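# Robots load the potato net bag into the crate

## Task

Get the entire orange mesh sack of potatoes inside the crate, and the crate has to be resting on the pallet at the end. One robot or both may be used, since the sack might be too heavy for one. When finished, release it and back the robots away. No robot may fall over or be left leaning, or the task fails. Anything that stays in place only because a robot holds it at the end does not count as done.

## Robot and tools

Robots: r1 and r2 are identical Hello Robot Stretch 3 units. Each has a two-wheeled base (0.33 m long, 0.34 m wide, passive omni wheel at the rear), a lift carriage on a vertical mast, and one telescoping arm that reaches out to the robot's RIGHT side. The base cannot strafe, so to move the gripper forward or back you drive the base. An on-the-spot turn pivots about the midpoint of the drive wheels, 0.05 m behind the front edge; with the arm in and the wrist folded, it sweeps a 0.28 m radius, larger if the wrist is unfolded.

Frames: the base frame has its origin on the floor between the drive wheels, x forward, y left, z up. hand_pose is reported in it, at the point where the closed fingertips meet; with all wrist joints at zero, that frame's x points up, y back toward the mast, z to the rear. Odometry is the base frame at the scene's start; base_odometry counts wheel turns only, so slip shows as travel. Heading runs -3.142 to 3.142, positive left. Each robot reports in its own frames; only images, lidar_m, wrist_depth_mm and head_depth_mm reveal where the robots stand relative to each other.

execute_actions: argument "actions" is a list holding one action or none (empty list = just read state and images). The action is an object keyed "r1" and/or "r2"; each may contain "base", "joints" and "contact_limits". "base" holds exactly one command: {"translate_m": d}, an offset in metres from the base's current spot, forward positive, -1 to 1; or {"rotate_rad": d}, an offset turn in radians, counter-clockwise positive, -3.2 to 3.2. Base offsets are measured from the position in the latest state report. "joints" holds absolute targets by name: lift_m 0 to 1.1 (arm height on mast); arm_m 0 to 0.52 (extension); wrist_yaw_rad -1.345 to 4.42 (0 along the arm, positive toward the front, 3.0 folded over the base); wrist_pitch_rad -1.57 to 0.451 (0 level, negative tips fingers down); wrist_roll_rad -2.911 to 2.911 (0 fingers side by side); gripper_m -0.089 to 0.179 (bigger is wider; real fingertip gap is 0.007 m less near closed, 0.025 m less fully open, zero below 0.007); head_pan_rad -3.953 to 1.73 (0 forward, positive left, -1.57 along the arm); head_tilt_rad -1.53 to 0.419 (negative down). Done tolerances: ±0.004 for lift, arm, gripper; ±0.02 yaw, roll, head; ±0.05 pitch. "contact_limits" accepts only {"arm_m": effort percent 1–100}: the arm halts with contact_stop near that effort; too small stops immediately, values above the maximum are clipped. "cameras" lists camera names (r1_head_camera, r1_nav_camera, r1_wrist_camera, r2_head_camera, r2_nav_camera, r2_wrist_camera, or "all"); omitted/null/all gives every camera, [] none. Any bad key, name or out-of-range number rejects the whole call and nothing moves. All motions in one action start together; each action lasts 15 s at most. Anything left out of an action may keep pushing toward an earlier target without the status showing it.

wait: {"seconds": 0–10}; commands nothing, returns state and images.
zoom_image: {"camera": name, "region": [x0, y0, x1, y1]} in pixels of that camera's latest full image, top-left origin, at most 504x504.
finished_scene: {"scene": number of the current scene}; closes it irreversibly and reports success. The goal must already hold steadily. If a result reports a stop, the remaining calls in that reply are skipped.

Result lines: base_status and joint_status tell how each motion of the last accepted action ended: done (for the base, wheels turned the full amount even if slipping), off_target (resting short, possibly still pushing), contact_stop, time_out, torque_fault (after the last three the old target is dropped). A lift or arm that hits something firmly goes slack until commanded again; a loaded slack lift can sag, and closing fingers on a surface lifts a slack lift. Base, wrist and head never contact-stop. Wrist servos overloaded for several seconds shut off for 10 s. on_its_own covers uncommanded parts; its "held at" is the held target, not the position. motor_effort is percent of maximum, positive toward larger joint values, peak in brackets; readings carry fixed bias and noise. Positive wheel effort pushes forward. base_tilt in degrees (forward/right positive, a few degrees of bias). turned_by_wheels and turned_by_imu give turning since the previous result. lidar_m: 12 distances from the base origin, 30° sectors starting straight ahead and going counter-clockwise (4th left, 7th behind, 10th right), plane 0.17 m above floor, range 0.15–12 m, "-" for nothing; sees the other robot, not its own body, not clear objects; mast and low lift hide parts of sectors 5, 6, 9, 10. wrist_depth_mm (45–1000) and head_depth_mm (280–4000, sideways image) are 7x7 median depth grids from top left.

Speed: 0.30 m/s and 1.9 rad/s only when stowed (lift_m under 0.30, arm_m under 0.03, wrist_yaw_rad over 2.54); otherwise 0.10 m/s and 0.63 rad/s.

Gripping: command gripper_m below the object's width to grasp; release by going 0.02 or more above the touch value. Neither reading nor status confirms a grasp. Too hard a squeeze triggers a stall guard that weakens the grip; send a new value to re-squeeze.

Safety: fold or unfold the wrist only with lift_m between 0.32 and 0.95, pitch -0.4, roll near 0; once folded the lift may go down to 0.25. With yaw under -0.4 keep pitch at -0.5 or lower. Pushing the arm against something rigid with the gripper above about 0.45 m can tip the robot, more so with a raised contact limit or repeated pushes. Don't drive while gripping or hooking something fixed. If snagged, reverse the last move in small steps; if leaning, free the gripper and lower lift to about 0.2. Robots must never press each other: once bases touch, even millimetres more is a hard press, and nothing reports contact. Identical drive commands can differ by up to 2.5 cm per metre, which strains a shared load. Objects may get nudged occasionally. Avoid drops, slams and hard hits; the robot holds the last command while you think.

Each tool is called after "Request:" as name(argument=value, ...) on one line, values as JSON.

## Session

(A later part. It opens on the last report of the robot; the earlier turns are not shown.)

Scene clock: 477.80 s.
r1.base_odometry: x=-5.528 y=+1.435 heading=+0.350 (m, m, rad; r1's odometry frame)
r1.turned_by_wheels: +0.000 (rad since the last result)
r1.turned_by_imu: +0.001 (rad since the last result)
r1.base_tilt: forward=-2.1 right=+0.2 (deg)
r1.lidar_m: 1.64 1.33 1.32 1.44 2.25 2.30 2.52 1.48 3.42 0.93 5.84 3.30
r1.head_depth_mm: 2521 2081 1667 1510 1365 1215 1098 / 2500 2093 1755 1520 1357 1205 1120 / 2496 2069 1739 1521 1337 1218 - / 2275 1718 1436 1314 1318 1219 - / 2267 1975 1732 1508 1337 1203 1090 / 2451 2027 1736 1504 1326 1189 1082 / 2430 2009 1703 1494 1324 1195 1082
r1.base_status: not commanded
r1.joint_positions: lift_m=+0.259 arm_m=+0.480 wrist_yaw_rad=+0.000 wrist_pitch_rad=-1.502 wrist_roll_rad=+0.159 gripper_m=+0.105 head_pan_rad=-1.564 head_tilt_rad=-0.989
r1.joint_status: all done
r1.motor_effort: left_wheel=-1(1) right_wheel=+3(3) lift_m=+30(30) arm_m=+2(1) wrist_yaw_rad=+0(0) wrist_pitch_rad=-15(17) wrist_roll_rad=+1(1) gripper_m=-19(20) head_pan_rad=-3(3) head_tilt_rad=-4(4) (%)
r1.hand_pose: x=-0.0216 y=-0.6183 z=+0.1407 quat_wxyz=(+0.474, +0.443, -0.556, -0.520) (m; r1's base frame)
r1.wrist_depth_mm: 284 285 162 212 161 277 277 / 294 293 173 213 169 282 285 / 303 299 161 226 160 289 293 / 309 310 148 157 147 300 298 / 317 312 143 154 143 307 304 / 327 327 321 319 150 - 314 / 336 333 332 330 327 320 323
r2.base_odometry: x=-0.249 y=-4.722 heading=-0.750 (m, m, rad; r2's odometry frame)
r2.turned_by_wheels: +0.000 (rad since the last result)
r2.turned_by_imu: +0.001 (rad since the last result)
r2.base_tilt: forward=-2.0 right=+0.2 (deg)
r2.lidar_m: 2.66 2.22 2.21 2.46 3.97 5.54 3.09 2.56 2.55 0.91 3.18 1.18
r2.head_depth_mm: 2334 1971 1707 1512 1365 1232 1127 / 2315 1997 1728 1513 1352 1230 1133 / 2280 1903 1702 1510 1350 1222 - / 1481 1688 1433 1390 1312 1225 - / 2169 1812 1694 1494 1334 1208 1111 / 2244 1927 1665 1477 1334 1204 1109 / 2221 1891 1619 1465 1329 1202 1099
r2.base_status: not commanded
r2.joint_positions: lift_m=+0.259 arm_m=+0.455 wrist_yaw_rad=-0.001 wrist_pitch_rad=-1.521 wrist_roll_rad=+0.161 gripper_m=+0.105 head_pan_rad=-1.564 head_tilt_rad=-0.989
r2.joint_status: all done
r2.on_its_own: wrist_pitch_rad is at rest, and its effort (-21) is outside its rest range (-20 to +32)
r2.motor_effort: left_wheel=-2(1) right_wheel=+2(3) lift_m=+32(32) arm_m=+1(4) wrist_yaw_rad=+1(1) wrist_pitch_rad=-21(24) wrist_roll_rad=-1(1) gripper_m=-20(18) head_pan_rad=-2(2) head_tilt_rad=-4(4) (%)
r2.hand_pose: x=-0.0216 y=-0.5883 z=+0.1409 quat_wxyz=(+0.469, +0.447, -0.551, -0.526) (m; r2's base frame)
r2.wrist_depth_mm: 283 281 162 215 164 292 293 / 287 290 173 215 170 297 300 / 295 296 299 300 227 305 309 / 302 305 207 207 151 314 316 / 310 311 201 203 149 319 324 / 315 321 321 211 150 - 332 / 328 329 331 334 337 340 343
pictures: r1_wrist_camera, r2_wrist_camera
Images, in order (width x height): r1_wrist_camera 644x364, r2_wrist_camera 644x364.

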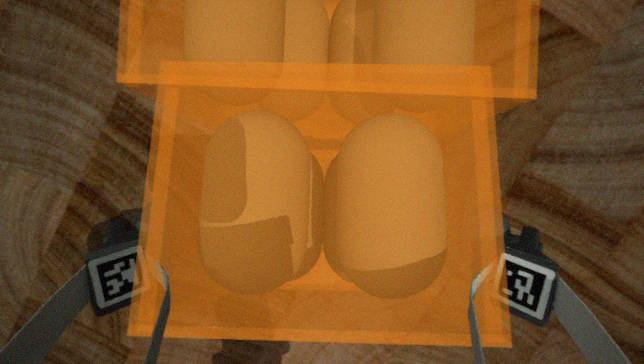

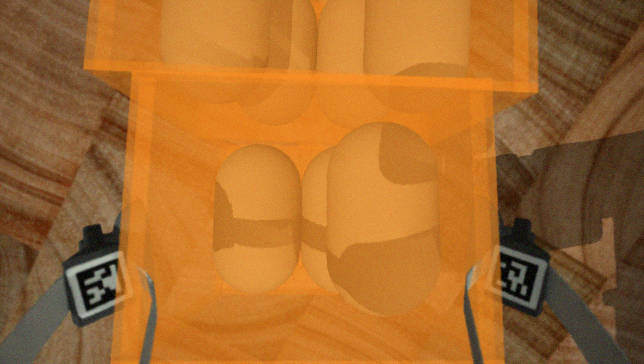

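Request:
execute_actions(actions=[{"r1": {"base": {"translate_m": -0.35}, "joints": {"lift_m": 0.45, "head_pan_rad": -2.4, "head_tilt_rad": -1.0}}, "r2": {"base": {"translate_m": 0.35}, "joints": {"lift_m": 0.45, "head_pan_rad": -0.7, "head_tilt_rad": -1.0}}}])

Scene clock: 490.80 s.
r1.base_odometry: x=-5.856 y=+1.315 heading=+0.350 (m, m, rad; r1's odometry frame)
r1.turned_by_wheels: +0.000 (rad since the last result)
r1.turned_by_imu: +0.005 (rad since the last result)
r1.base_tilt: forward=-2.2 right=+0.2 (deg)
r1.lidar_m: 1.91 1.55 1.54 1.69 2.04 2.02 2.22 1.17 1.23 1.50 5.54 3.78
r1.head_depth_mm: 2495 2066 1649 1532 1357 1256 - / 2473 1740 1549 1464 1351 1262 - / 2516 1747 1523 1425 1316 1238 - / 2472 1738 1580 1427 1281 - - / 2441 1728 1598 1432 1240 1188 1051 / 2450 2020 1618 1382 1289 1199 1084 / 2424 2009 1615 1417 1306 1193 1078
r1.base_status: done
r1.joint_positions: lift_m=+0.449 arm_m=+0.480 wrist_yaw_rad=+0.000 wrist_pitch_rad=-1.494 wrist_roll_rad=+0.159 gripper_m=+0.105 head_pan_rad=-2.393 head_tilt_rad=-0.989
r1.joint_status: all done
r1.motor_effort: left_wheel=+0(3) right_wheel=+4(6) lift_m=+30(34) arm_m=+1(2) wrist_yaw_rad=+0(1) wrist_pitch_rad=-17(17) wrist_roll_rad=+1(1) gripper_m=-20(19) head_pan_rad=-3(46) head_tilt_rad=-4(5) (%)
r1.hand_pose: x=-0.0216 y=-0.6206 z=+0.3307 quat_wxyz=(+0.476, +0.441, -0.558, -0.517) (m; r1's base frame)
r1.wrist_depth_mm: 467 479 161 212 159 386 337 / 486 479 172 214 168 450 348 / 493 500 155 223 155 459 357 / 514 499 147 156 145 478 364 / 510 516 143 153 142 483 372 / 535 535 521 530 524 - 384 / 543 549 538 542 542 511 396
r2.base_odometry: x=+0.007 y=-4.961 heading=-0.750 (m, m, rad; r2's odometry frame)
r2.turned_by_wheels: +0.000 (rad since the last result)
r2.turned_by_imu: -0.002 (rad since the last result)
r2.base_tilt: forward=-2.1 right=+0.1 (deg)
r2.lidar_m: 2.39 1.98 1.97 2.20 3.53 5.80 3.37 2.80 2.79 1.50 1.17 0.89
r2.head_depth_mm: 2319 1982 1616 1368 1335 1229 1157 / 2291 1938 1614 1408 1275 1235 1116 / 2274 1797 1594 1430 1212 1206 1143 / 2265 1656 1531 1404 1264 1188 1142 / 2245 1691 1439 1404 1279 1215 1107 / 2258 1613 1441 1378 1322 1207 1106 / 2230 1898 1458 1455 1328 1195 1103
r2.base_status: done
r2.joint_positions: lift_m=+0.449 arm_m=+0.455 wrist_yaw_rad=-0.001 wrist_pitch_rad=-1.510 wrist_roll_rad=+0.161 gripper_m=+0.105 head_pan_rad=-0.707 head_tilt_rad=-0.989
r2.joint_status: all done
r2.on_its_own: wrist_pitch_rad is at rest, and its effort (-26) is outside its rest range (-20 to +32)
r2.motor_effort: left_wheel=-1(2) right_wheel=+2(9) lift_m=+32(33) arm_m=+0(2) wrist_yaw_rad=+1(1) wrist_pitch_rad=-26(26) wrist_roll_rad=-1(1) gripper_m=-19(19) head_pan_rad=+3(32) head_tilt_rad=-4(4) (%)
r2.hand_pose: x=-0.0216 y=-0.5913 z=+0.3307 quat_wxyz=(+0.472, +0.444, -0.554, -0.522) (m; r2's base frame)
r2.wrist_depth_mm: 347 352 160 213 162 481 484 / 355 365 174 213 171 491 499 / 361 372 493 233 231 502 505 / 369 374 204 206 150 515 522 / 377 386 200 203 148 526 533 / 515 394 508 527 151 - 545 / 403 400 535 544 547 558 562
pictures: r1_head_camera (sideways: a quarter turn clockwise sets it upright), r1_nav_camera (sideways: a quarter turn counterclockwise sets it upright), r1_wrist_camera, r2_head_camera (sideways: a quarter turn clockwise sets it upright), r2_nav_camera (sideways: a quarter turn counterclockwise sets it upright), r2_wrist_camera
Images, in order (width x height): r1_head_camera 896x504, r1_nav_camera 672x504, r1_wrist_camera 644x364, r2_head_camera 896x504, r2_nav_camera 672x504, r2_wrist_camera 644x364.

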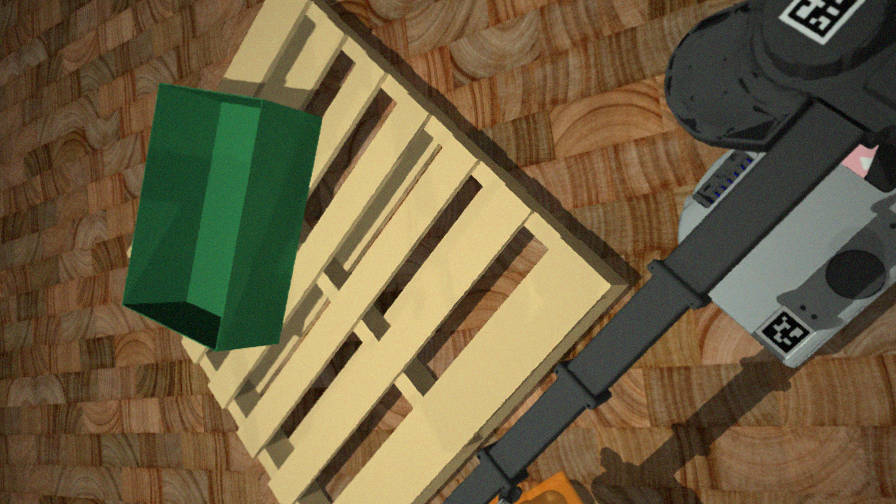

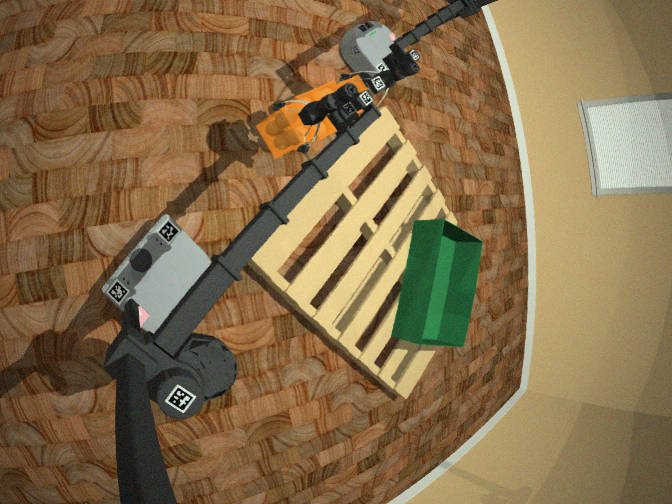

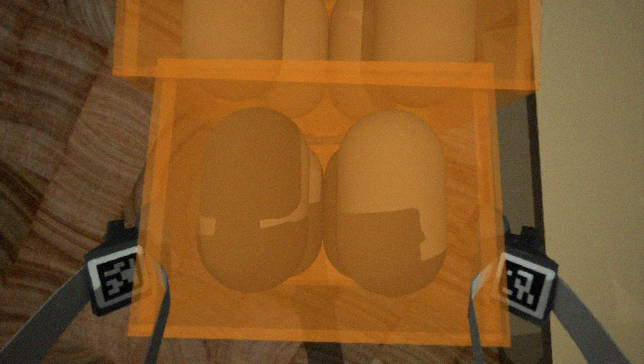

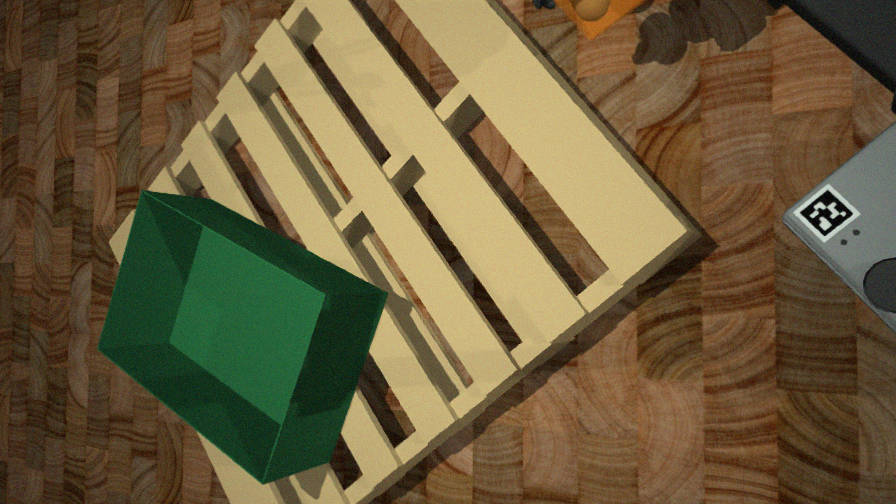

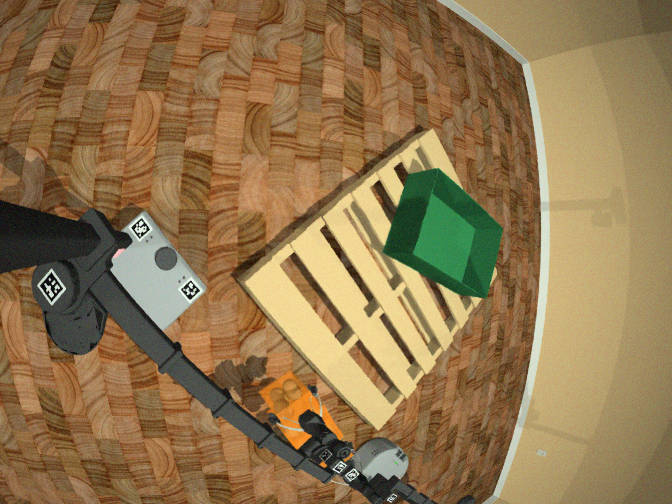

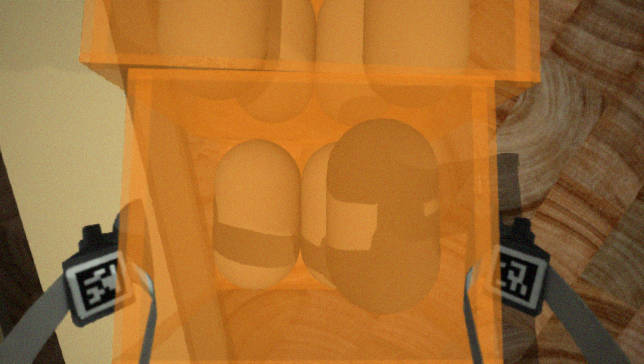

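Request:
execute_actions(actions=[{"r1": {"base": {"translate_m": -0.50}, "joints": {"lift_m": 0.64, "wrist_roll_rad": 0.08}}, "r2": {"base": {"translate_m": 0.45}, "joints": {"lift_m": 0.64, "wrist_roll_rad": 0.08}}}], cameras=["r1_head_camera", "r1_wrist_camera", "r2_head_camera", "r2_wrist_camera"])

Request:
execute_actions(actions=[{"r1": {"base": {"translate_m": -0.30}, "joints": {"wrist_roll_rad": -0.08, "head_pan_rad": -1.9, "head_tilt_rad": -1.0}}, "r2": {"base": {"translate_m": 0.25}, "joints": {"wrist_roll_rad": -0.08, "head_pan_rad": -1.2, "head_tilt_rad": -1.0}}}], cameras=["r1_head_camera", "r1_wrist_camera", "r2_head_camera", "r2_wrist_camera"])

Scene clock: 555.67 s.
r1.base_odometry: x=-6.326 y=+1.143 heading=+0.350 (m, m, rad; r1's odometry frame)
r1.turned_by_wheels: +0.000 (rad since the last result)
r1.turned_by_imu: +0.007 (rad since the last result)
r1.base_tilt: forward=-2.1 right=+0.2 (deg)
r1.lidar_m: 2.29 1.87 1.85 2.02 1.64 1.63 1.80 0.75 0.77 1.51 4.98 4.52
r1.head_depth_mm: 2510 2079 1769 1526 1378 - - / 2490 2078 1740 1453 1351 1231 - / 2499 2060 1621 1426 1322 - - / 2480 2054 1505 1338 1293 - - / 2449 2020 1532 1338 1269 1186 1059 / 2444 2039 1538 1367 1249 1114 1082 / 2434 2006 1432 1391 1246 1153 1046
r1.base_status: done
r1.joint_positions: lift_m=+0.639 arm_m=+0.480 wrist_yaw_rad=+0.003 wrist_pitch_rad=-1.484 wrist_roll_rad=+0.074 gripper_m=+0.105 head_pan_rad=-2.393 head_tilt_rad=-0.989
r1.joint_status: all done
r1.motor_effort: left_wheel=+1(5) right_wheel=-2(6) lift_m=+29(31) arm_m=+0(0) wrist_yaw_rad=-3(6) wrist_pitch_rad=-20(20) wrist_roll_rad=+3(9) gripper_m=-20(20) head_pan_rad=-4(4) head_tilt_rad=-4(4) (%)
r1.hand_pose: x=-0.0216 y=-0.6233 z=+0.5206 quat_wxyz=(+0.502, +0.460, -0.539, -0.495) (m; r1's base frame)
r1.wrist_depth_mm: 670 645 161 210 160 520 453 / 680 673 170 215 173 540 496 / 693 690 155 221 155 544 555 / 704 689 146 156 146 571 565 / 723 694 143 153 143 582 590 / 730 728 596 602 583 - 581 / 753 749 608 623 630 684 716
r2.base_odometry: x=+0.336 y=-5.268 heading=-0.750 (m, m, rad; r2's odometry frame)
r2.turned_by_wheels: +0.000 (rad since the last result)
r2.turned_by_imu: -0.003 (rad since the last result)
r2.base_tilt: forward=-2.2 right=+0.1 (deg)
r2.lidar_m: 2.05 1.69 1.68 1.87 2.98 6.10 3.76 3.08 3.06 1.51 0.60 0.63
r2.head_depth_mm: 2318 1990 1585 1416 1293 1160 1015 / 2330 1953 1501 1374 1240 1126 1087 / 2317 1945 1528 1357 1255 1147 1144 / 2287 1944 1457 1283 1247 1198 1146 / 2259 1954 1511 1302 1273 1219 1112 / 2265 1930 1653 1407 1326 1211 1108 / 2218 1902 1665 1441 1326 1206 1103
r2.base_status: done
r2.joint_positions: lift_m=+0.639 arm_m=+0.455 wrist_yaw_rad=+0.002 wrist_pitch_rad=-1.501 wrist_roll_rad=+0.079 gripper_m=+0.105 head_pan_rad=-0.707 head_tilt_rad=-0.989
r2.joint_status: all done
r2.on_its_own: wrist_pitch_rad is at rest, and its effort (-30) is outside its rest range (-20 to +32)
r2.motor_effort: left_wheel=+2(4) right_wheel=-2(12) lift_m=+32(35) arm_m=-1(0) wrist_yaw_rad=-1(2) wrist_pitch_rad=-30(30) wrist_roll_rad=+0(8) gripper_m=-19(20) head_pan_rad=+3(2) head_tilt_rad=-5(5) (%)
r2.hand_pose: x=-0.0216 y=-0.5937 z=+0.5207 quat_wxyz=(+0.497, +0.463, -0.536, -0.501) (m; r2's base frame)
r2.wrist_depth_mm: 531 538 164 214 162 666 687 / 530 542 172 214 177 682 696 / 460 565 558 233 568 701 707 / 419 668 203 204 150 725 718 / 561 695 201 203 148 731 726 / 580 707 590 606 152 - 759 / 624 613 619 616 639 775 786
pictures: r1_head_camera (sideways: a quarter turn clockwise sets it upright), r1_wrist_camera, r2_head_camera (sideways: a quarter turn clockwise sets it upright), r2_wrist_camera
Images, in order (width x height): r1_head_camera 896x504, r1_wrist_camera 644x364, r2_head_camera 896x504, r2_wrist_camera 644x364.

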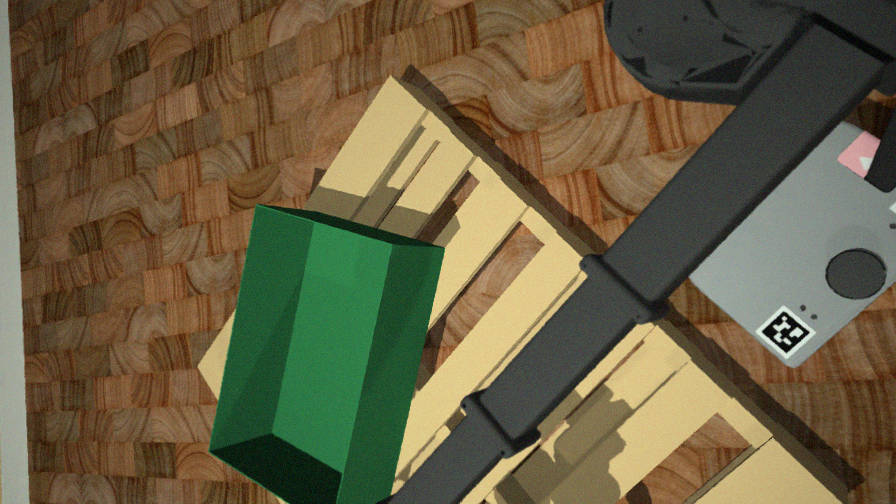

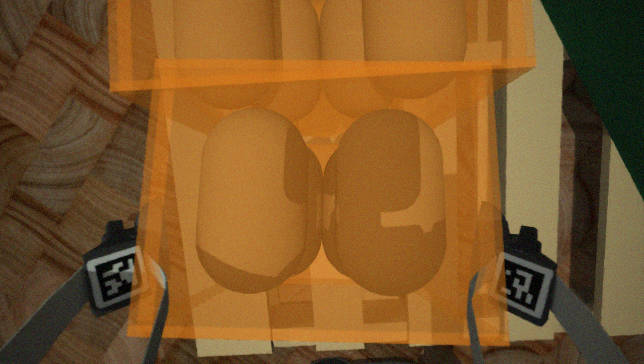

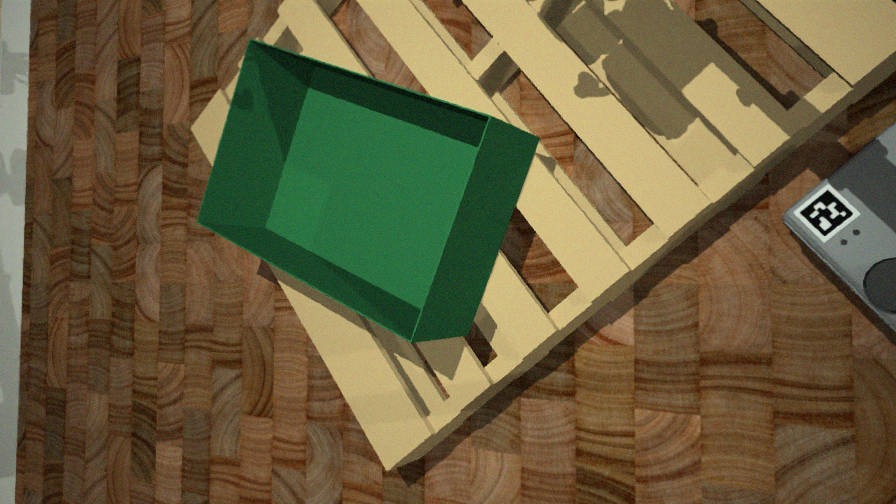

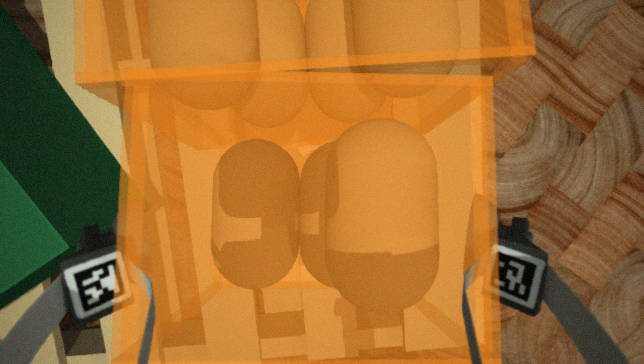

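Scene clock: 559.67 s.
r1.base_odometry: x=-6.608 y=+1.041 heading=+0.350 (m, m, rad; r1's odometry frame)
r1.turned_by_wheels: +0.000 (rad since the last result)
r1.turned_by_imu: +0.004 (rad since the last result)
r1.base_tilt: forward=-2.2 right=+0.2 (deg)
r1.lidar_m: 2.52 2.06 2.04 1.73 1.41 1.40 1.54 2.41 0.55 0.69 4.72 4.98
r1.head_depth_mm: 2356 2077 1761 1529 1286 1218 1128 / 2455 2045 1748 1380 1282 1222 - / 2481 2039 1472 1388 1282 - - / 2484 2057 1488 - 1288 1201 - / 2447 2080 1503 1319 1241 1173 1073 / 2428 2135 1011 1323 1240 1145 1077 / 2435 1661 1098 1375 1265 1110 1075
r1.base_status: done
r1.joint_positions: lift_m=+0.639 arm_m=+0.480 wrist_yaw_rad=+0.000 wrist_pitch_rad=-1.480 wrist_roll_rad=-0.080 gripper_m=+0.105 head_pan_rad=-1.907 head_tilt_rad=-0.989
r1.joint_status: all done
r1.on_its_own: wrist_pitch_rad is at rest, and its effort (-21) is outside its rest range (-20 to +32)
r1.motor_effort: left_wheel=+2(4) right_wheel=-3(7) lift_m=+30(29) arm_m=+0(0) wrist_yaw_rad=+1(7) wrist_pitch_rad=-21(21) wrist_roll_rad=+0(10) gripper_m=-19(20) head_pan_rad=+4(39) head_tilt_rad=-4(3) (%)
r1.hand_pose: x=-0.0216 y=-0.6243 z=+0.5206 quat_wxyz=(+0.543, +0.496, -0.500, -0.458) (m; r1's base frame)
r1.wrist_depth_mm: 532 539 159 208 158 520 520 / 541 542 169 213 174 537 541 / 560 555 152 219 153 549 544 / 567 575 145 156 145 566 564 / 590 601 142 153 141 556 497 / 610 604 592 592 591 - 417 / 756 753 620 626 604 602 593
r2.base_odometry: x=+0.519 y=-5.438 heading=-0.750 (m, m, rad; r2's odometry frame)
r2.turned_by_wheels: +0.000 (rad since the last result)
r2.turned_by_imu: -0.002 (rad since the last result)
r2.base_tilt: forward=-2.1 right=+0.2 (deg)
r2.lidar_m: 1.85 1.53 1.52 1.69 2.69 6.35 3.95 3.25 3.21 0.50 0.49 2.38
r2.head_depth_mm: 831 955 1503 1448 1350 - - / 2306 1721 1070 1004 1257 1151 1147 / 2271 1944 1577 1311 1229 1154 - / 2278 1943 1455 1346 1190 1172 - / 2248 1929 1452 1338 1179 1183 1118 / 2248 1911 1444 1355 1208 1203 1103 / 2198 1902 1664 1332 1266 1191 1103
r2.base_status: done
r2.joint_positions: lift_m=+0.639 arm_m=+0.455 wrist_yaw_rad=+0.000 wrist_pitch_rad=-1.496 wrist_roll_rad=-0.078 gripper_m=+0.105 head_pan_rad=-1.193 head_tilt_rad=-0.989
r2.joint_status: all done
r2.on_its_own: wrist_pitch_rad is at rest, and its effort (-32) is outside its rest range (-20 to +32)
r2.motor_effort: left_wheel=+2(6) right_wheel=-5(12) lift_m=+32(32) arm_m=-1(1) wrist_yaw_rad=-1(2) wrist_pitch_rad=-32(32) wrist_roll_rad=-1(9) gripper_m=-20(20) head_pan_rad=-2(22) head_tilt_rad=-4(4) (%)
r2.hand_pose: x=-0.0216 y=-0.5951 z=+0.5206 quat_wxyz=(+0.538, +0.500, -0.497, -0.462) (m; r2's base frame)
r2.wrist_depth_mm: 519 524 163 211 162 557 560 / 531 537 173 214 178 575 569 / 542 551 550 232 228 586 588 / 552 565 202 204 150 612 606 / 563 567 200 202 148 604 616 / 513 588 594 604 153 - 757 / 614 620 620 622 638 642 778
pictures: r1_head_camera (sideways: a quarter turn clockwise sets it upright), r1_wrist_camera, r2_head_camera (sideways: a quarter turn clockwise sets it upright), r2_wrist_camera
Images, in order (width x height): r1_head_camera 896x504, r1_wrist_camera 644x364, r2_head_camera 896x504, r2_wrist_camera 644x364.

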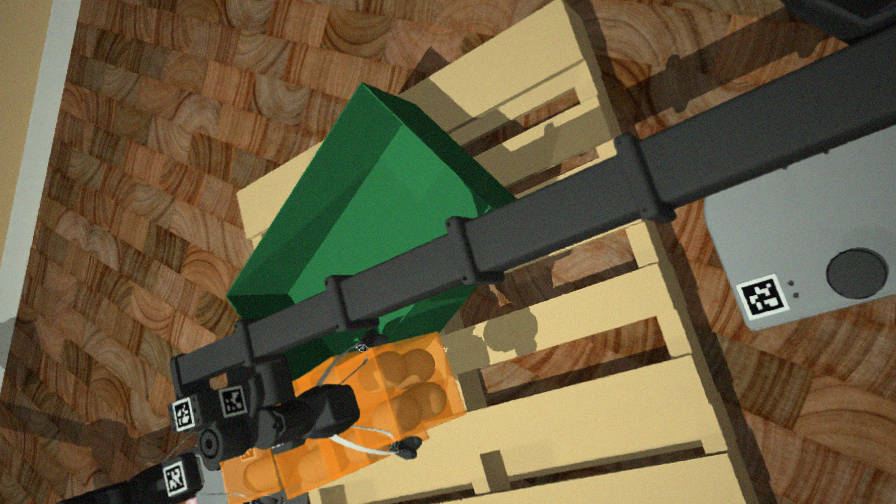

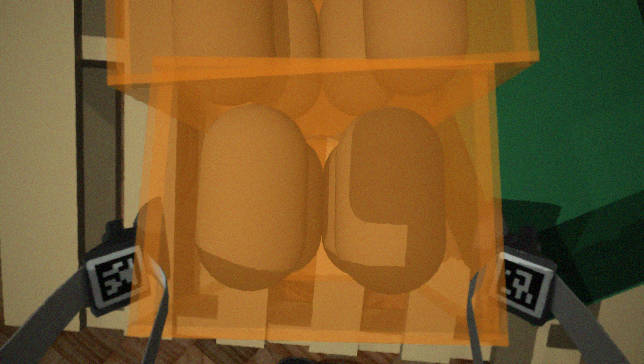

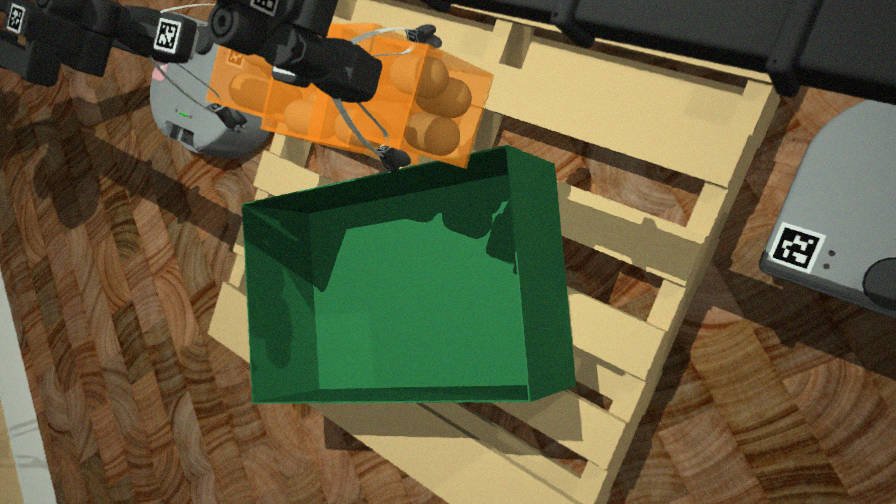

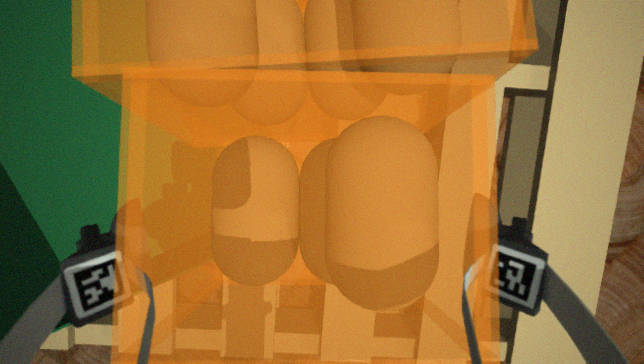

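Request:
execute_actions(actions=[{"r1": {"base": {"translate_m": -0.20}, "joints": {"wrist_roll_rad": -0.27, "arm_m": 0.492}}, "r2": {"base": {"translate_m": 0.15}, "joints": {"wrist_roll_rad": -0.27, "arm_m": 0.472}}}], cameras=[])

Request:
execute_actions(actions=[{"r1": {"base": {"translate_m": -0.20}, "joints": {"wrist_roll_rad": -0.44, "arm_m": 0.505, "head_pan_rad": -1.57, "head_tilt_rad": -1.0}}, "r2": {"base": {"translate_m": 0.15}, "joints": {"wrist_roll_rad": -0.44, "arm_m": 0.487, "head_pan_rad": -1.57, "head_tilt_rad": -1.0}}}])

Scene clock: 568.47 s.
r1.base_odometry: x=-6.796 y=+0.972 heading=+0.350 (m, m, rad; r1's odometry frame)
r1.turned_by_wheels: +0.000 (rad since the last result)
r1.turned_by_imu: +0.003 (rad since the last result)
r1.base_tilt: forward=-2.2 right=+0.2 (deg)
r1.lidar_m: 2.68 2.18 2.17 1.54 1.25 1.24 1.37 2.15 0.51 0.48 4.47 5.22
r1.head_depth_mm: 2292 2073 1761 1536 1361 1210 1130 / 2381 2055 1749 1528 1278 1231 - / 2407 2043 1734 1334 1254 - - / 2434 2030 1593 - 1254 1199 - / 2435 2091 1514 1331 1175 1176 1075 / 2404 2133 1061 1148 1256 1140 1086 / 2441 1895 1060 1330 1285 1130 1075
r1.base_status: done
r1.joint_positions: lift_m=+0.639 arm_m=+0.492 wrist_yaw_rad=-0.001 wrist_pitch_rad=-1.496 wrist_roll_rad=-0.268 gripper_m=+0.105 head_pan_rad=-1.907 head_tilt_rad=-0.989
r1.joint_status: all done
r1.motor_effort: left_wheel=+2(6) right_wheel=-4(8) lift_m=+30(30) arm_m=+1(3) wrist_yaw_rad=+2(13) wrist_pitch_rad=-17(21) wrist_roll_rad=-1(17) gripper_m=-19(20) head_pan_rad=+4(4) head_tilt_rad=-4(4) (%)
r1.hand_pose: x=-0.0216 y=-0.6320 z=+0.5207 quat_wxyz=(+0.583, +0.541, -0.444, -0.413) (m; r1's base frame)
r1.wrist_depth_mm: 528 526 163 212 161 514 410 / 542 539 171 214 171 537 421 / 554 555 157 222 158 553 448 / 624 579 147 156 147 555 468 / 630 579 143 154 142 545 444 / 733 631 591 454 389 - 729 / 765 758 747 654 616 614 734
r2.base_odometry: x=+0.629 y=-5.540 heading=-0.749 (m, m, rad; r2's odometry frame)
r2.turned_by_wheels: +0.000 (rad since the last result)
r2.turned_by_imu: -0.001 (rad since the last result)
r2.base_tilt: forward=-2.1 right=+0.1 (deg)
r2.lidar_m: 1.73 1.43 1.42 1.58 2.51 6.45 4.10 3.36 0.57 0.43 0.42 2.26
r2.head_depth_mm: 904 1711 1591 1428 1276 - - / 899 1672 1065 1017 1206 1157 1143 / 2285 1913 1438 1355 1257 1134 - / 2277 1934 1455 1342 1168 1166 - / 2247 1927 1462 1388 1223 1179 1125 / 2202 1925 1678 1340 1257 1207 1106 / 2114 1892 1669 1476 1229 1200 1103
r2.base_status: done
r2.joint_positions: lift_m=+0.639 arm_m=+0.472 wrist_yaw_rad=-0.001 wrist_pitch_rad=-1.513 wrist_roll_rad=-0.265 gripper_m=+0.105 head_pan_rad=-1.193 head_tilt_rad=-0.989
r2.joint_status: all done
r2.on_its_own: wrist_pitch_rad is at rest, and its effort (-25) is outside its rest range (-20 to +32)
r2.motor_effort: left_wheel=+3(7) right_wheel=-6(14) lift_m=+32(33) arm_m=+0(4) wrist_yaw_rad=+0(6) wrist_pitch_rad=-25(32) wrist_roll_rad=-3(14) gripper_m=-20(20) head_pan_rad=-2(2) head_tilt_rad=-4(5) (%)
r2.hand_pose: x=-0.0216 y=-0.6075 z=+0.5208 quat_wxyz=(+0.577, +0.545, -0.442, -0.418) (m; r2's base frame)
r2.wrist_depth_mm: 505 516 163 215 164 562 574 / 476 524 172 215 174 570 569 / 451 548 548 229 565 592 596 / 426 553 204 206 151 604 609 / 407 567 201 203 149 617 626 / 578 470 407 392 153 - 643 / 727 741 641 626 631 644 656
pictures: none
No camera images: the call's "cameras" was empty. Leave "cameras" out to get every camera's image.

Scene clock: 571.47 s.
r1.base_odometry: x=-6.984 y=+0.903 heading=+0.351 (m, m, rad; r1's odometry frame)
r1.turned_by_wheels: +0.000 (rad since the last result)
r1.turned_by_imu: +0.003 (rad since the last result)
r1.base_tilt: forward=-2.2 right=+0.2 (deg)
r1.lidar_m: 2.83 2.32 2.30 1.35 1.10 1.09 1.20 1.89 0.64 0.48 0.52 5.56
r1.head_depth_mm: 2354 2087 1768 1530 1353 1217 1106 / 2456 2095 1763 1558 1370 - - / 2486 2163 1569 1273 1229 1189 - / 2481 2167 1038 1310 1233 1187 - / 2383 1437 1123 1358 1222 1177 1090 / 862 1932 1468 1384 1259 1169 1084 / 2460 2019 1581 1412 1262 1155 1080
r1.base_status: done
r1.joint_positions: lift_m=+0.639 arm_m=+0.505 wrist_yaw_rad=+0.000 wrist_pitch_rad=-1.500 wrist_roll_rad=-0.440 gripper_m=+0.105 head_pan_rad=-1.577 head_tilt_rad=-0.989
r1.joint_status: all done
r1.motor_effort: left_wheel=+3(7) right_wheel=-7(9) lift_m=+29(30) arm_m=+1(3) wrist_yaw_rad=+2(14) wrist_pitch_rad=-15(17) wrist_roll_rad=+0(18) gripper_m=-20(21) head_pan_rad=+4(31) head_tilt_rad=-4(5) (%)
r1.hand_pose: x=-0.0216 y=-0.6440 z=+0.5207 quat_wxyz=(+0.618, +0.576, -0.392, -0.366) (m; r1's base frame)
r1.wrist_depth_mm: 531 443 164 214 164 520 635 / 656 437 170 215 171 531 660 / 682 469 161 229 161 667 686 / 601 514 148 158 148 698 693 / 574 580 144 155 143 719 724 / 754 622 602 607 604 - 726 / 742 747 648 612 759 763 779
r2.base_odometry: x=+0.739 y=-5.642 heading=-0.749 (m, m, rad; r2's odometry frame)
r2.turned_by_wheels: +0.000 (rad since the last result)
r2.turned_by_imu: -0.001 (rad since the last result)
r2.base_tilt: forward=-2.1 right=+0.1 (deg)
r2.lidar_m: 1.62 1.33 1.33 1.47 2.34 6.52 4.21 3.44 0.47 0.37 0.61 2.15
r2.head_depth_mm: 2326 1989 1620 1435 1254 1157 1127 / 2306 1979 1568 1392 - - - / 2286 - 1567 1329 1252 1177 - / 2260 - 1037 1291 1176 1163 - / 2103 1093 1099 1332 1204 1166 1109 / 862 1778 1400 1328 1290 1174 1104 / 2176 1891 1678 1405 1199 1155 1103
r2.base_status: done
r2.joint_positions: lift_m=+0.639 arm_m=+0.487 wrist_yaw_rad=-0.001 wrist_pitch_rad=-1.518 wrist_roll_rad=-0.435 gripper_m=+0.105 head_pan_rad=-1.563 head_tilt_rad=-0.989
r2.joint_status: all done
r2.on_its_own: wrist_pitch_rad is at rest, and its effort (-23) is outside its rest range (-20 to +32)
r2.motor_effort: left_wheel=+5(8) right_wheel=-8(15) lift_m=+32(31) arm_m=+1(2) wrist_yaw_rad=+1(8) wrist_pitch_rad=-23(24) wrist_roll_rad=-3(16) gripper_m=-20(21) head_pan_rad=-2(21) head_tilt_rad=-5(4) (%)
r2.hand_pose: x=-0.0216 y=-0.6214 z=+0.5208 quat_wxyz=(+0.611, +0.580, -0.390, -0.371) (m; r2's base frame)
r2.wrist_depth_mm: 623 369 166 218 168 448 569 / 533 388 171 217 174 463 588 / 538 460 552 238 511 471 594 / 549 485 209 209 154 482 624 / 571 434 203 203 150 616 632 / 715 447 496 208 152 - 650 / 736 736 445 453 648 655 670
pictures: r1_head_camera (sideways: a quarter turn clockwise sets it upright), r1_nav_camera (sideways: a quarter turn counterclockwise sets it upright), r1_wrist_camera, r2_head_camera (sideways: a quarter turn clockwise sets it upright), r2_nav_camera (sideways: a quarter turn counterclockwise sets it upright), r2_wrist_camera
Images, in order (width x height): r1_head_camera 896x504, r1_nav_camera 672x504, r1_wrist_camera 644x364, r2_head_camera 896x504, r2_nav_camera 672x504, r2_wrist_camera 644x364.

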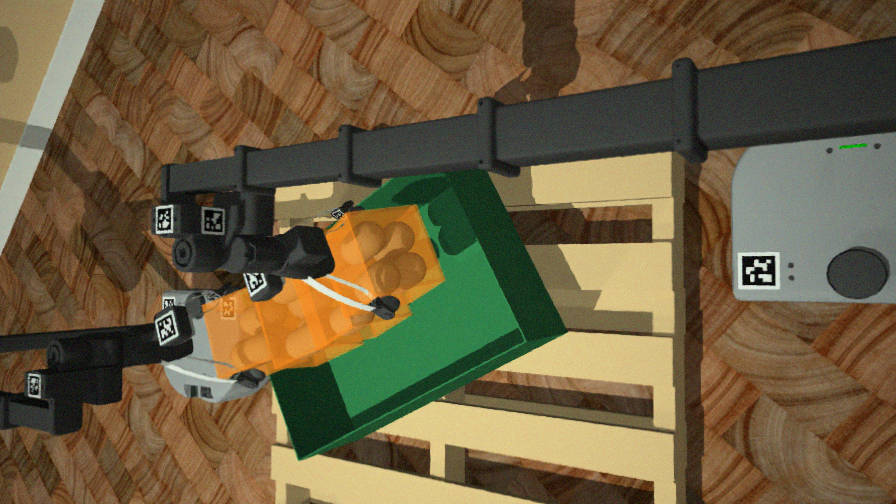

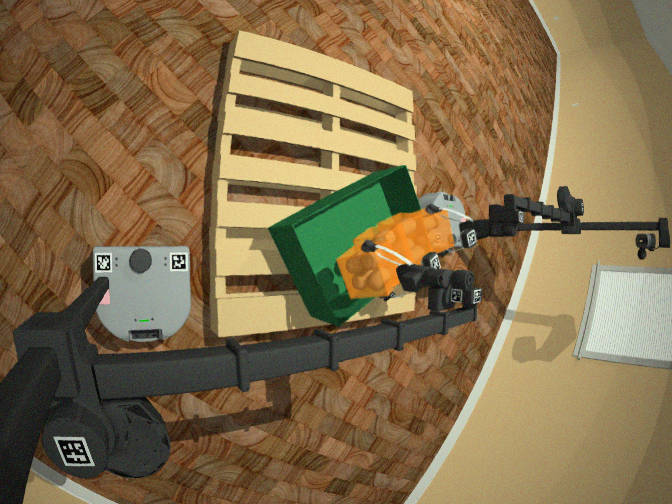

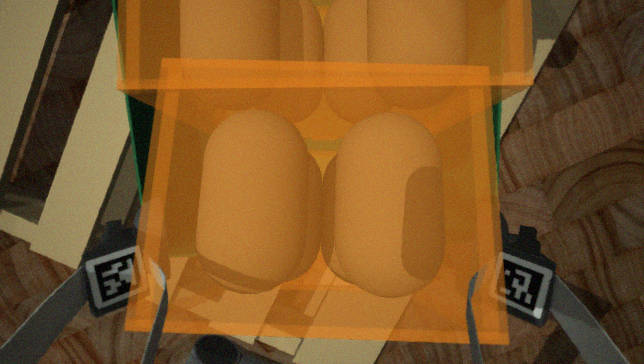

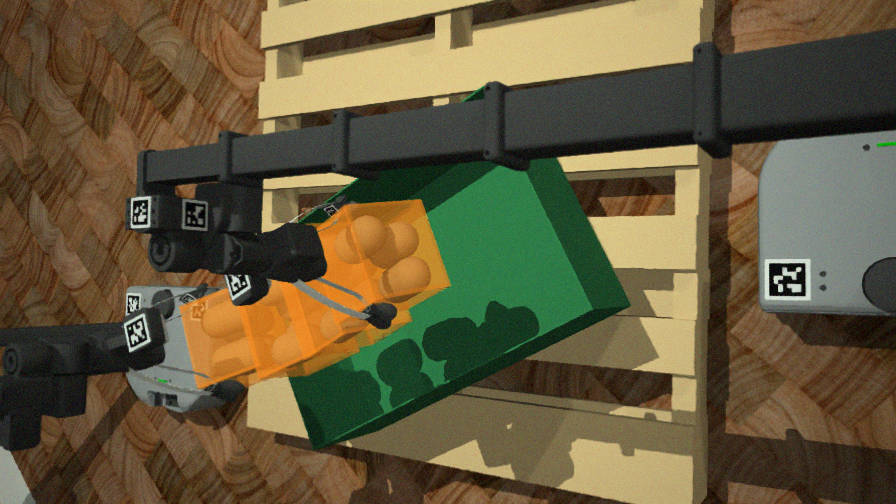

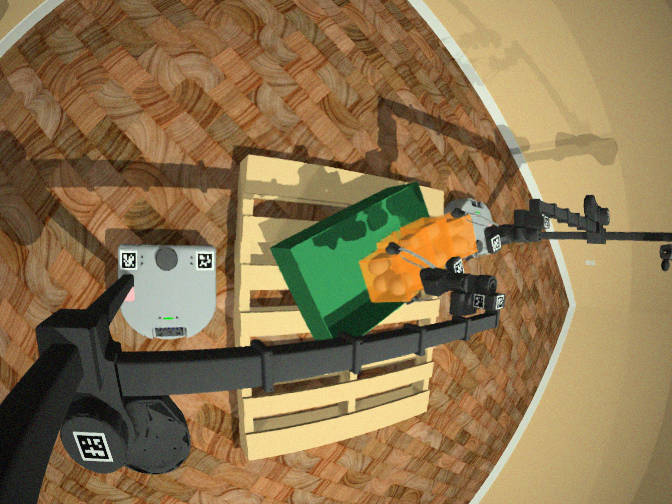

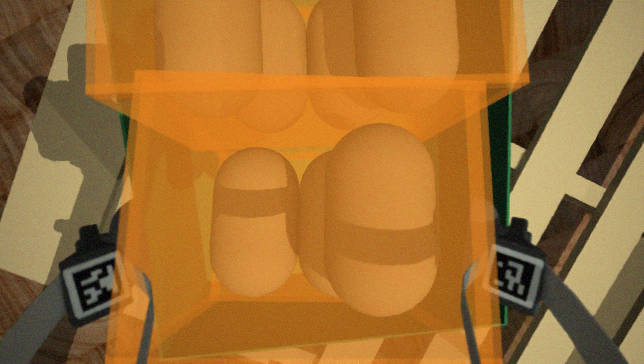

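Request:
execute_actions(actions=[{"r1": {"joints": {"lift_m": 0.39}}, "r2": {"joints": {"lift_m": 0.39}}}], cameras=["r1_head_camera", "r1_wrist_camera", "r2_head_camera", "r2_wrist_camera"])

Scene clock: 587.00 s.
r1.base_odometry: x=-6.984 y=+0.903 heading=+0.351 (m, m, rad; r1's odometry frame)
r1.turned_by_wheels: +0.000 (rad since the last result)
r1.turned_by_imu: +0.002 (rad since the last result)
r1.base_tilt: forward=-2.1 right=+0.1 (deg)
r1.lidar_m: 2.83 2.32 2.30 1.34 1.09 1.09 1.20 1.88 0.64 0.48 0.52 5.55
r1.head_depth_mm: 2316 2071 1760 1517 1355 1214 1098 / 2452 2060 1755 1523 1336 1190 1109 / 2505 2051 1651 1298 1281 1194 - / 2497 2060 1544 1184 1236 1184 - / 2328 1735 1377 1310 1221 1180 1087 / 1403 1820 1460 1380 1268 1173 1080 / 2409 2007 1584 1410 1263 1153 1075
r1.base_status: not commanded
r1.joint_positions: lift_m=+0.390 arm_m=+0.505 wrist_yaw_rad=+0.000 wrist_pitch_rad=-1.500 wrist_roll_rad=-0.440 gripper_m=+0.105 head_pan_rad=-1.577 head_tilt_rad=-0.989
r1.joint_status: all done
r1.motor_effort: left_wheel=+4(4) right_wheel=-7(7) lift_m=+23(26) arm_m=+1(1) wrist_yaw_rad=+0(0) wrist_pitch_rad=-16(15) wrist_roll_rad=+0(0) gripper_m=-19(19) head_pan_rad=+4(4) head_tilt_rad=-4(4) (%)
r1.hand_pose: x=-0.0216 y=-0.6441 z=+0.2712 quat_wxyz=(+0.618, +0.575, -0.392, -0.366) (m; r1's base frame)
r1.wrist_depth_mm: 260 284 164 214 164 281 222 / 256 289 170 215 171 291 223 / 253 297 160 230 161 296 228 / 252 304 148 158 148 303 229 / 247 311 143 155 143 311 231 / 236 280 256 251 242 - 223 / 217 225 221 215 211 206 200
r2.base_odometry: x=+0.739 y=-5.642 heading=-0.749 (m, m, rad; r2's odometry frame)
r2.turned_by_wheels: +0.000 (rad since the last result)
r2.turned_by_imu: +0.001 (rad since the last result)
r2.base_tilt: forward=-2.2 right=+0.1 (deg)
r2.lidar_m: 1.62 1.33 1.33 1.47 2.34 6.57 4.18 3.44 0.47 0.37 0.61 2.15
r2.head_depth_mm: 2337 1999 1640 1429 1265 1156 1131 / 2288 1963 1605 1366 1297 1181 1133 / 2291 1953 1566 1300 1234 1188 - / 2273 1952 1432 1192 1175 1168 - / 2202 1696 1306 1301 1209 1165 1108 / 2129 1746 1415 1330 1286 1171 1106 / 2193 1915 1661 1402 1200 1154 1098
r2.base_status: not commanded
r2.joint_positions: lift_m=+0.390 arm_m=+0.487 wrist_yaw_rad=-0.001 wrist_pitch_rad=-1.517 wrist_roll_rad=-0.435 gripper_m=+0.105 head_pan_rad=-1.563 head_tilt_rad=-0.989
r2.joint_status: all done
r2.on_its_own: wrist_pitch_rad is at rest, and its effort (-23) is outside its rest range (-20 to +32)
r2.motor_effort: left_wheel=+6(5) right_wheel=-9(10) lift_m=+22(27) arm_m=+1(1) wrist_yaw_rad=+0(2) wrist_pitch_rad=-23(23) wrist_roll_rad=-3(3) gripper_m=-20(21) head_pan_rad=-2(2) head_tilt_rad=-4(4) (%)
r2.hand_pose: x=-0.0216 y=-0.6216 z=+0.2714 quat_wxyz=(+0.612, +0.580, -0.390, -0.371) (m; r2's base frame)
r2.wrist_depth_mm: 262 279 166 217 168 300 254 / 258 287 171 217 174 308 258 / 254 297 298 238 308 314 261 / 250 301 209 209 154 321 265 / 242 309 202 204 150 329 268 / - 320 320 207 151 - 263 / 248 323 333 338 345 351 263
pictures: r1_head_camera (sideways: a quarter turn clockwise sets it upright), r1_wrist_camera, r2_head_camera (sideways: a quarter turn clockwise sets it upright), r2_wrist_camera
Images, in order (width x height): r1_head_camera 896x504, r1_wrist_camera 644x364, r2_head_camera 896x504, r2_wrist_camera 644x364.

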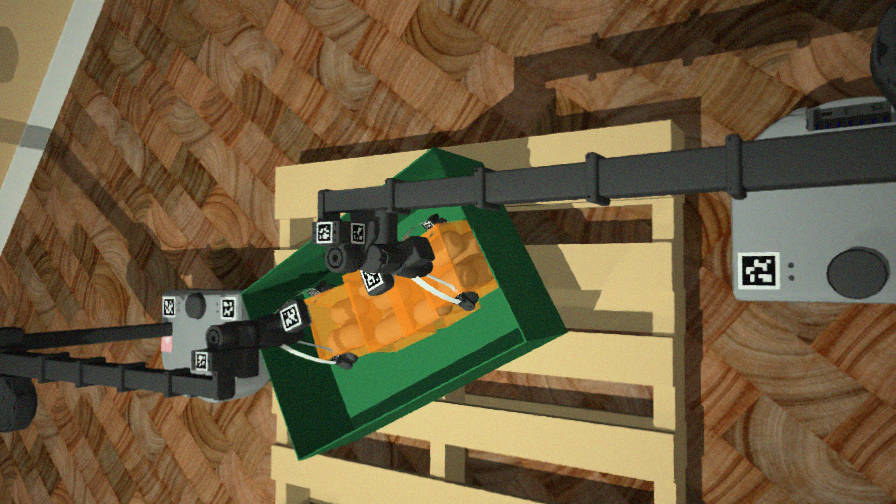

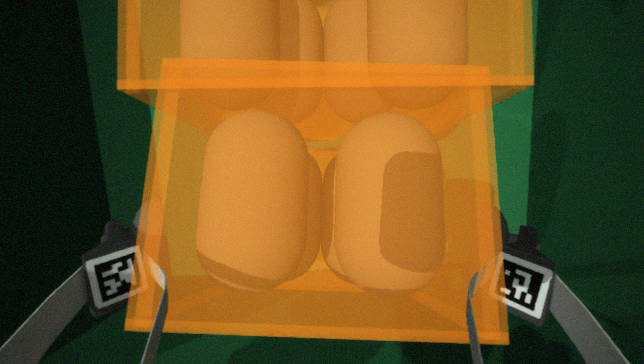

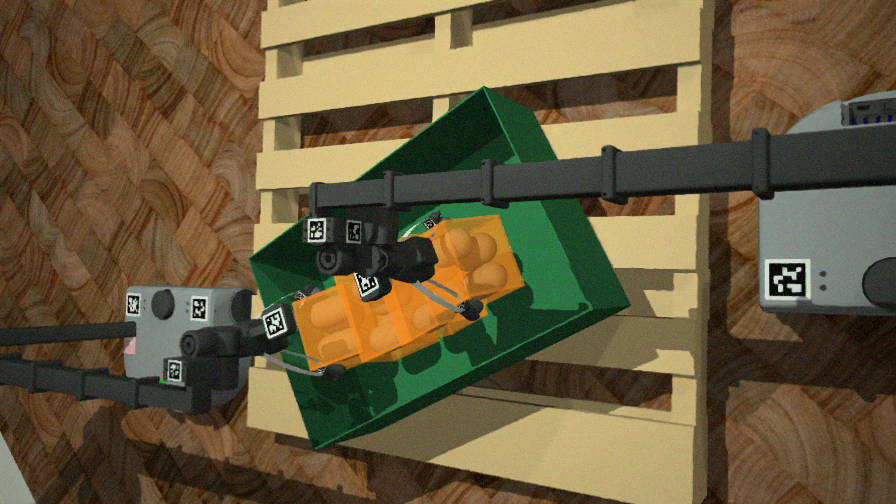

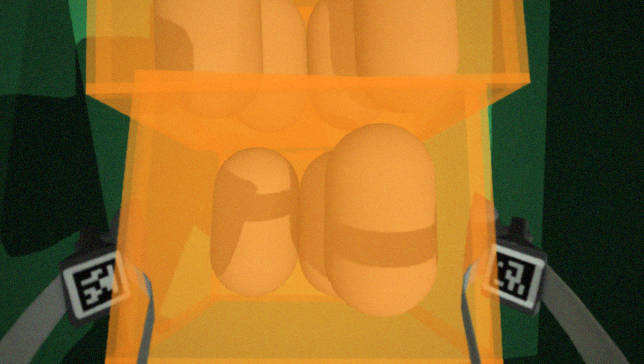

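Request:
execute_actions(actions=[{"r1": {"joints": {"lift_m": 0.338}}, "r2": {"joints": {"lift_m": 0.338}}}], cameras=[])

Request:
execute_actions(actions=[{"r1": {"joints": {"gripper_m": 0.179}}, "r2": {"joints": {"gripper_m": 0.179}}}], cameras=[])

Request:
execute_actions(actions=[{"r1": {"joints": {"lift_m": 0.55}}, "r2": {"joints": {"lift_m": 0.55}}}], cameras=[])

Request:
execute_actions(actions=[{"r1": {"joints": {"arm_m": 0.0}}, "r2": {"joints": {"arm_m": 0.0}}}], cameras=["r1_head_camera", "r2_head_camera"])

Scene clock: 599.97 s.
r1.base_odometry: x=-6.984 y=+0.903 heading=+0.350 (m, m, rad; r1's odometry frame)
r1.turned_by_wheels: -0.001 (rad since the last result)
r1.turned_by_imu: -0.001 (rad since the last result)
r1.base_tilt: forward=-2.2 right=+0.1 (deg)
r1.lidar_m: 2.83 2.31 2.30 1.34 1.09 1.09 1.20 1.87 0.64 0.48 0.52 5.59
r1.head_depth_mm: 2301 2103 1760 1538 1354 1219 1102 / 2421 2068 1756 1525 1326 1202 1106 / 2506 2044 1609 1284 1255 1190 - / 2499 2063 1517 1194 1234 1188 - / 2303 1755 1431 1317 1228 1179 1085 / 1435 1816 1459 1367 1266 1173 1081 / 2443 2030 1572 1422 1267 1164 1078
r1.base_status: not commanded
r1.joint_positions: lift_m=+0.339 arm_m=+0.505 wrist_yaw_rad=+0.000 wrist_pitch_rad=-1.556 wrist_roll_rad=-0.439 gripper_m=+0.105 head_pan_rad=-1.577 head_tilt_rad=-0.989
r1.joint_status: lift_m contact_stop (moved -0.051 of -0.052)
r1.on_its_own: lift_m is slack since a contact_stop, until your next command for it; right_wheel is at rest, and its effort (+21) is outside its rest range (-18 to +18)
r1.motor_effort: left_wheel=-8(8) right_wheel=+21(22) lift_m=+18(21) arm_m=+3(3) wrist_yaw_rad=-1(1) wrist_pitch_rad=+0(15) wrist_roll_rad=+0(0) gripper_m=-20(20) head_pan_rad=+4(4) head_tilt_rad=-4(4) (%)
r1.hand_pose: x=-0.0216 y=-0.6294 z=+0.2213 quat_wxyz=(+0.601, +0.593, -0.381, -0.377) (m; r1's base frame)
r1.wrist_depth_mm: 232 232 137 179 137 141 225 / 241 241 194 239 181 236 233 / 245 252 136 157 136 245 235 / 243 259 135 147 135 256 235 / 240 266 138 149 137 262 240 / 228 - 225 234 215 224 218 / 192 198 192 189 186 179 176
r2.base_odometry: x=+0.739 y=-5.642 heading=-0.750 (m, m, rad; r2's odometry frame)
r2.turned_by_wheels: -0.001 (rad since the last result)
r2.turned_by_imu: -0.001 (rad since the last result)
r2.base_tilt: forward=-2.1 right=+0.0 (deg)
r2.lidar_m: 1.63 1.34 1.33 1.47 2.33 6.55 4.22 3.45 0.47 0.37 0.61 2.15
r2.head_depth_mm: 2344 1984 1620 1432 1262 1158 1125 / 2331 1973 1624 1367 1292 1177 1142 / 2290 1973 1561 1297 1200 1161 - / 2274 1936 1434 1239 1179 1170 - / 2192 1725 1339 1297 1201 1163 1113 / 2076 1670 1419 1335 1290 1167 1105 / 2224 1916 1661 1404 1197 1160 1098
r2.base_status: not commanded
r2.joint_positions: lift_m=+0.339 arm_m=+0.487 wrist_yaw_rad=-0.001 wrist_pitch_rad=-1.587 wrist_roll_rad=-0.434 gripper_m=+0.105 head_pan_rad=-1.563 head_tilt_rad=-0.989
r2.joint_status: all done
r2.motor_effort: left_wheel=-9(9) right_wheel=+18(18) lift_m=+11(19) arm_m=+1(0) wrist_yaw_rad=+1(1) wrist_pitch_rad=+7(23) wrist_roll_rad=-4(4) gripper_m=-21(21) head_pan_rad=-2(2) head_tilt_rad=-4(4) (%)
r2.hand_pose: x=-0.0215 y=-0.6037 z=+0.2214 quat_wxyz=(+0.591, +0.600, -0.378, -0.385) (m; r2's base frame)
r2.wrist_depth_mm: 229 146 139 184 142 238 242 / 235 239 241 244 194 249 251 / 241 246 201 200 144 257 256 / 237 256 196 197 142 268 267 / 232 265 210 201 144 273 275 / 217 278 278 280 163 289 271 / 237 284 288 292 295 298 275
pictures: none
No camera images: the call's "cameras" was empty. Leave "cameras" out to get every camera's image.

not run: a stop came earlier in this reply.

not run: a stop came earlier in this reply.

not run: a stop came earlier in this reply.


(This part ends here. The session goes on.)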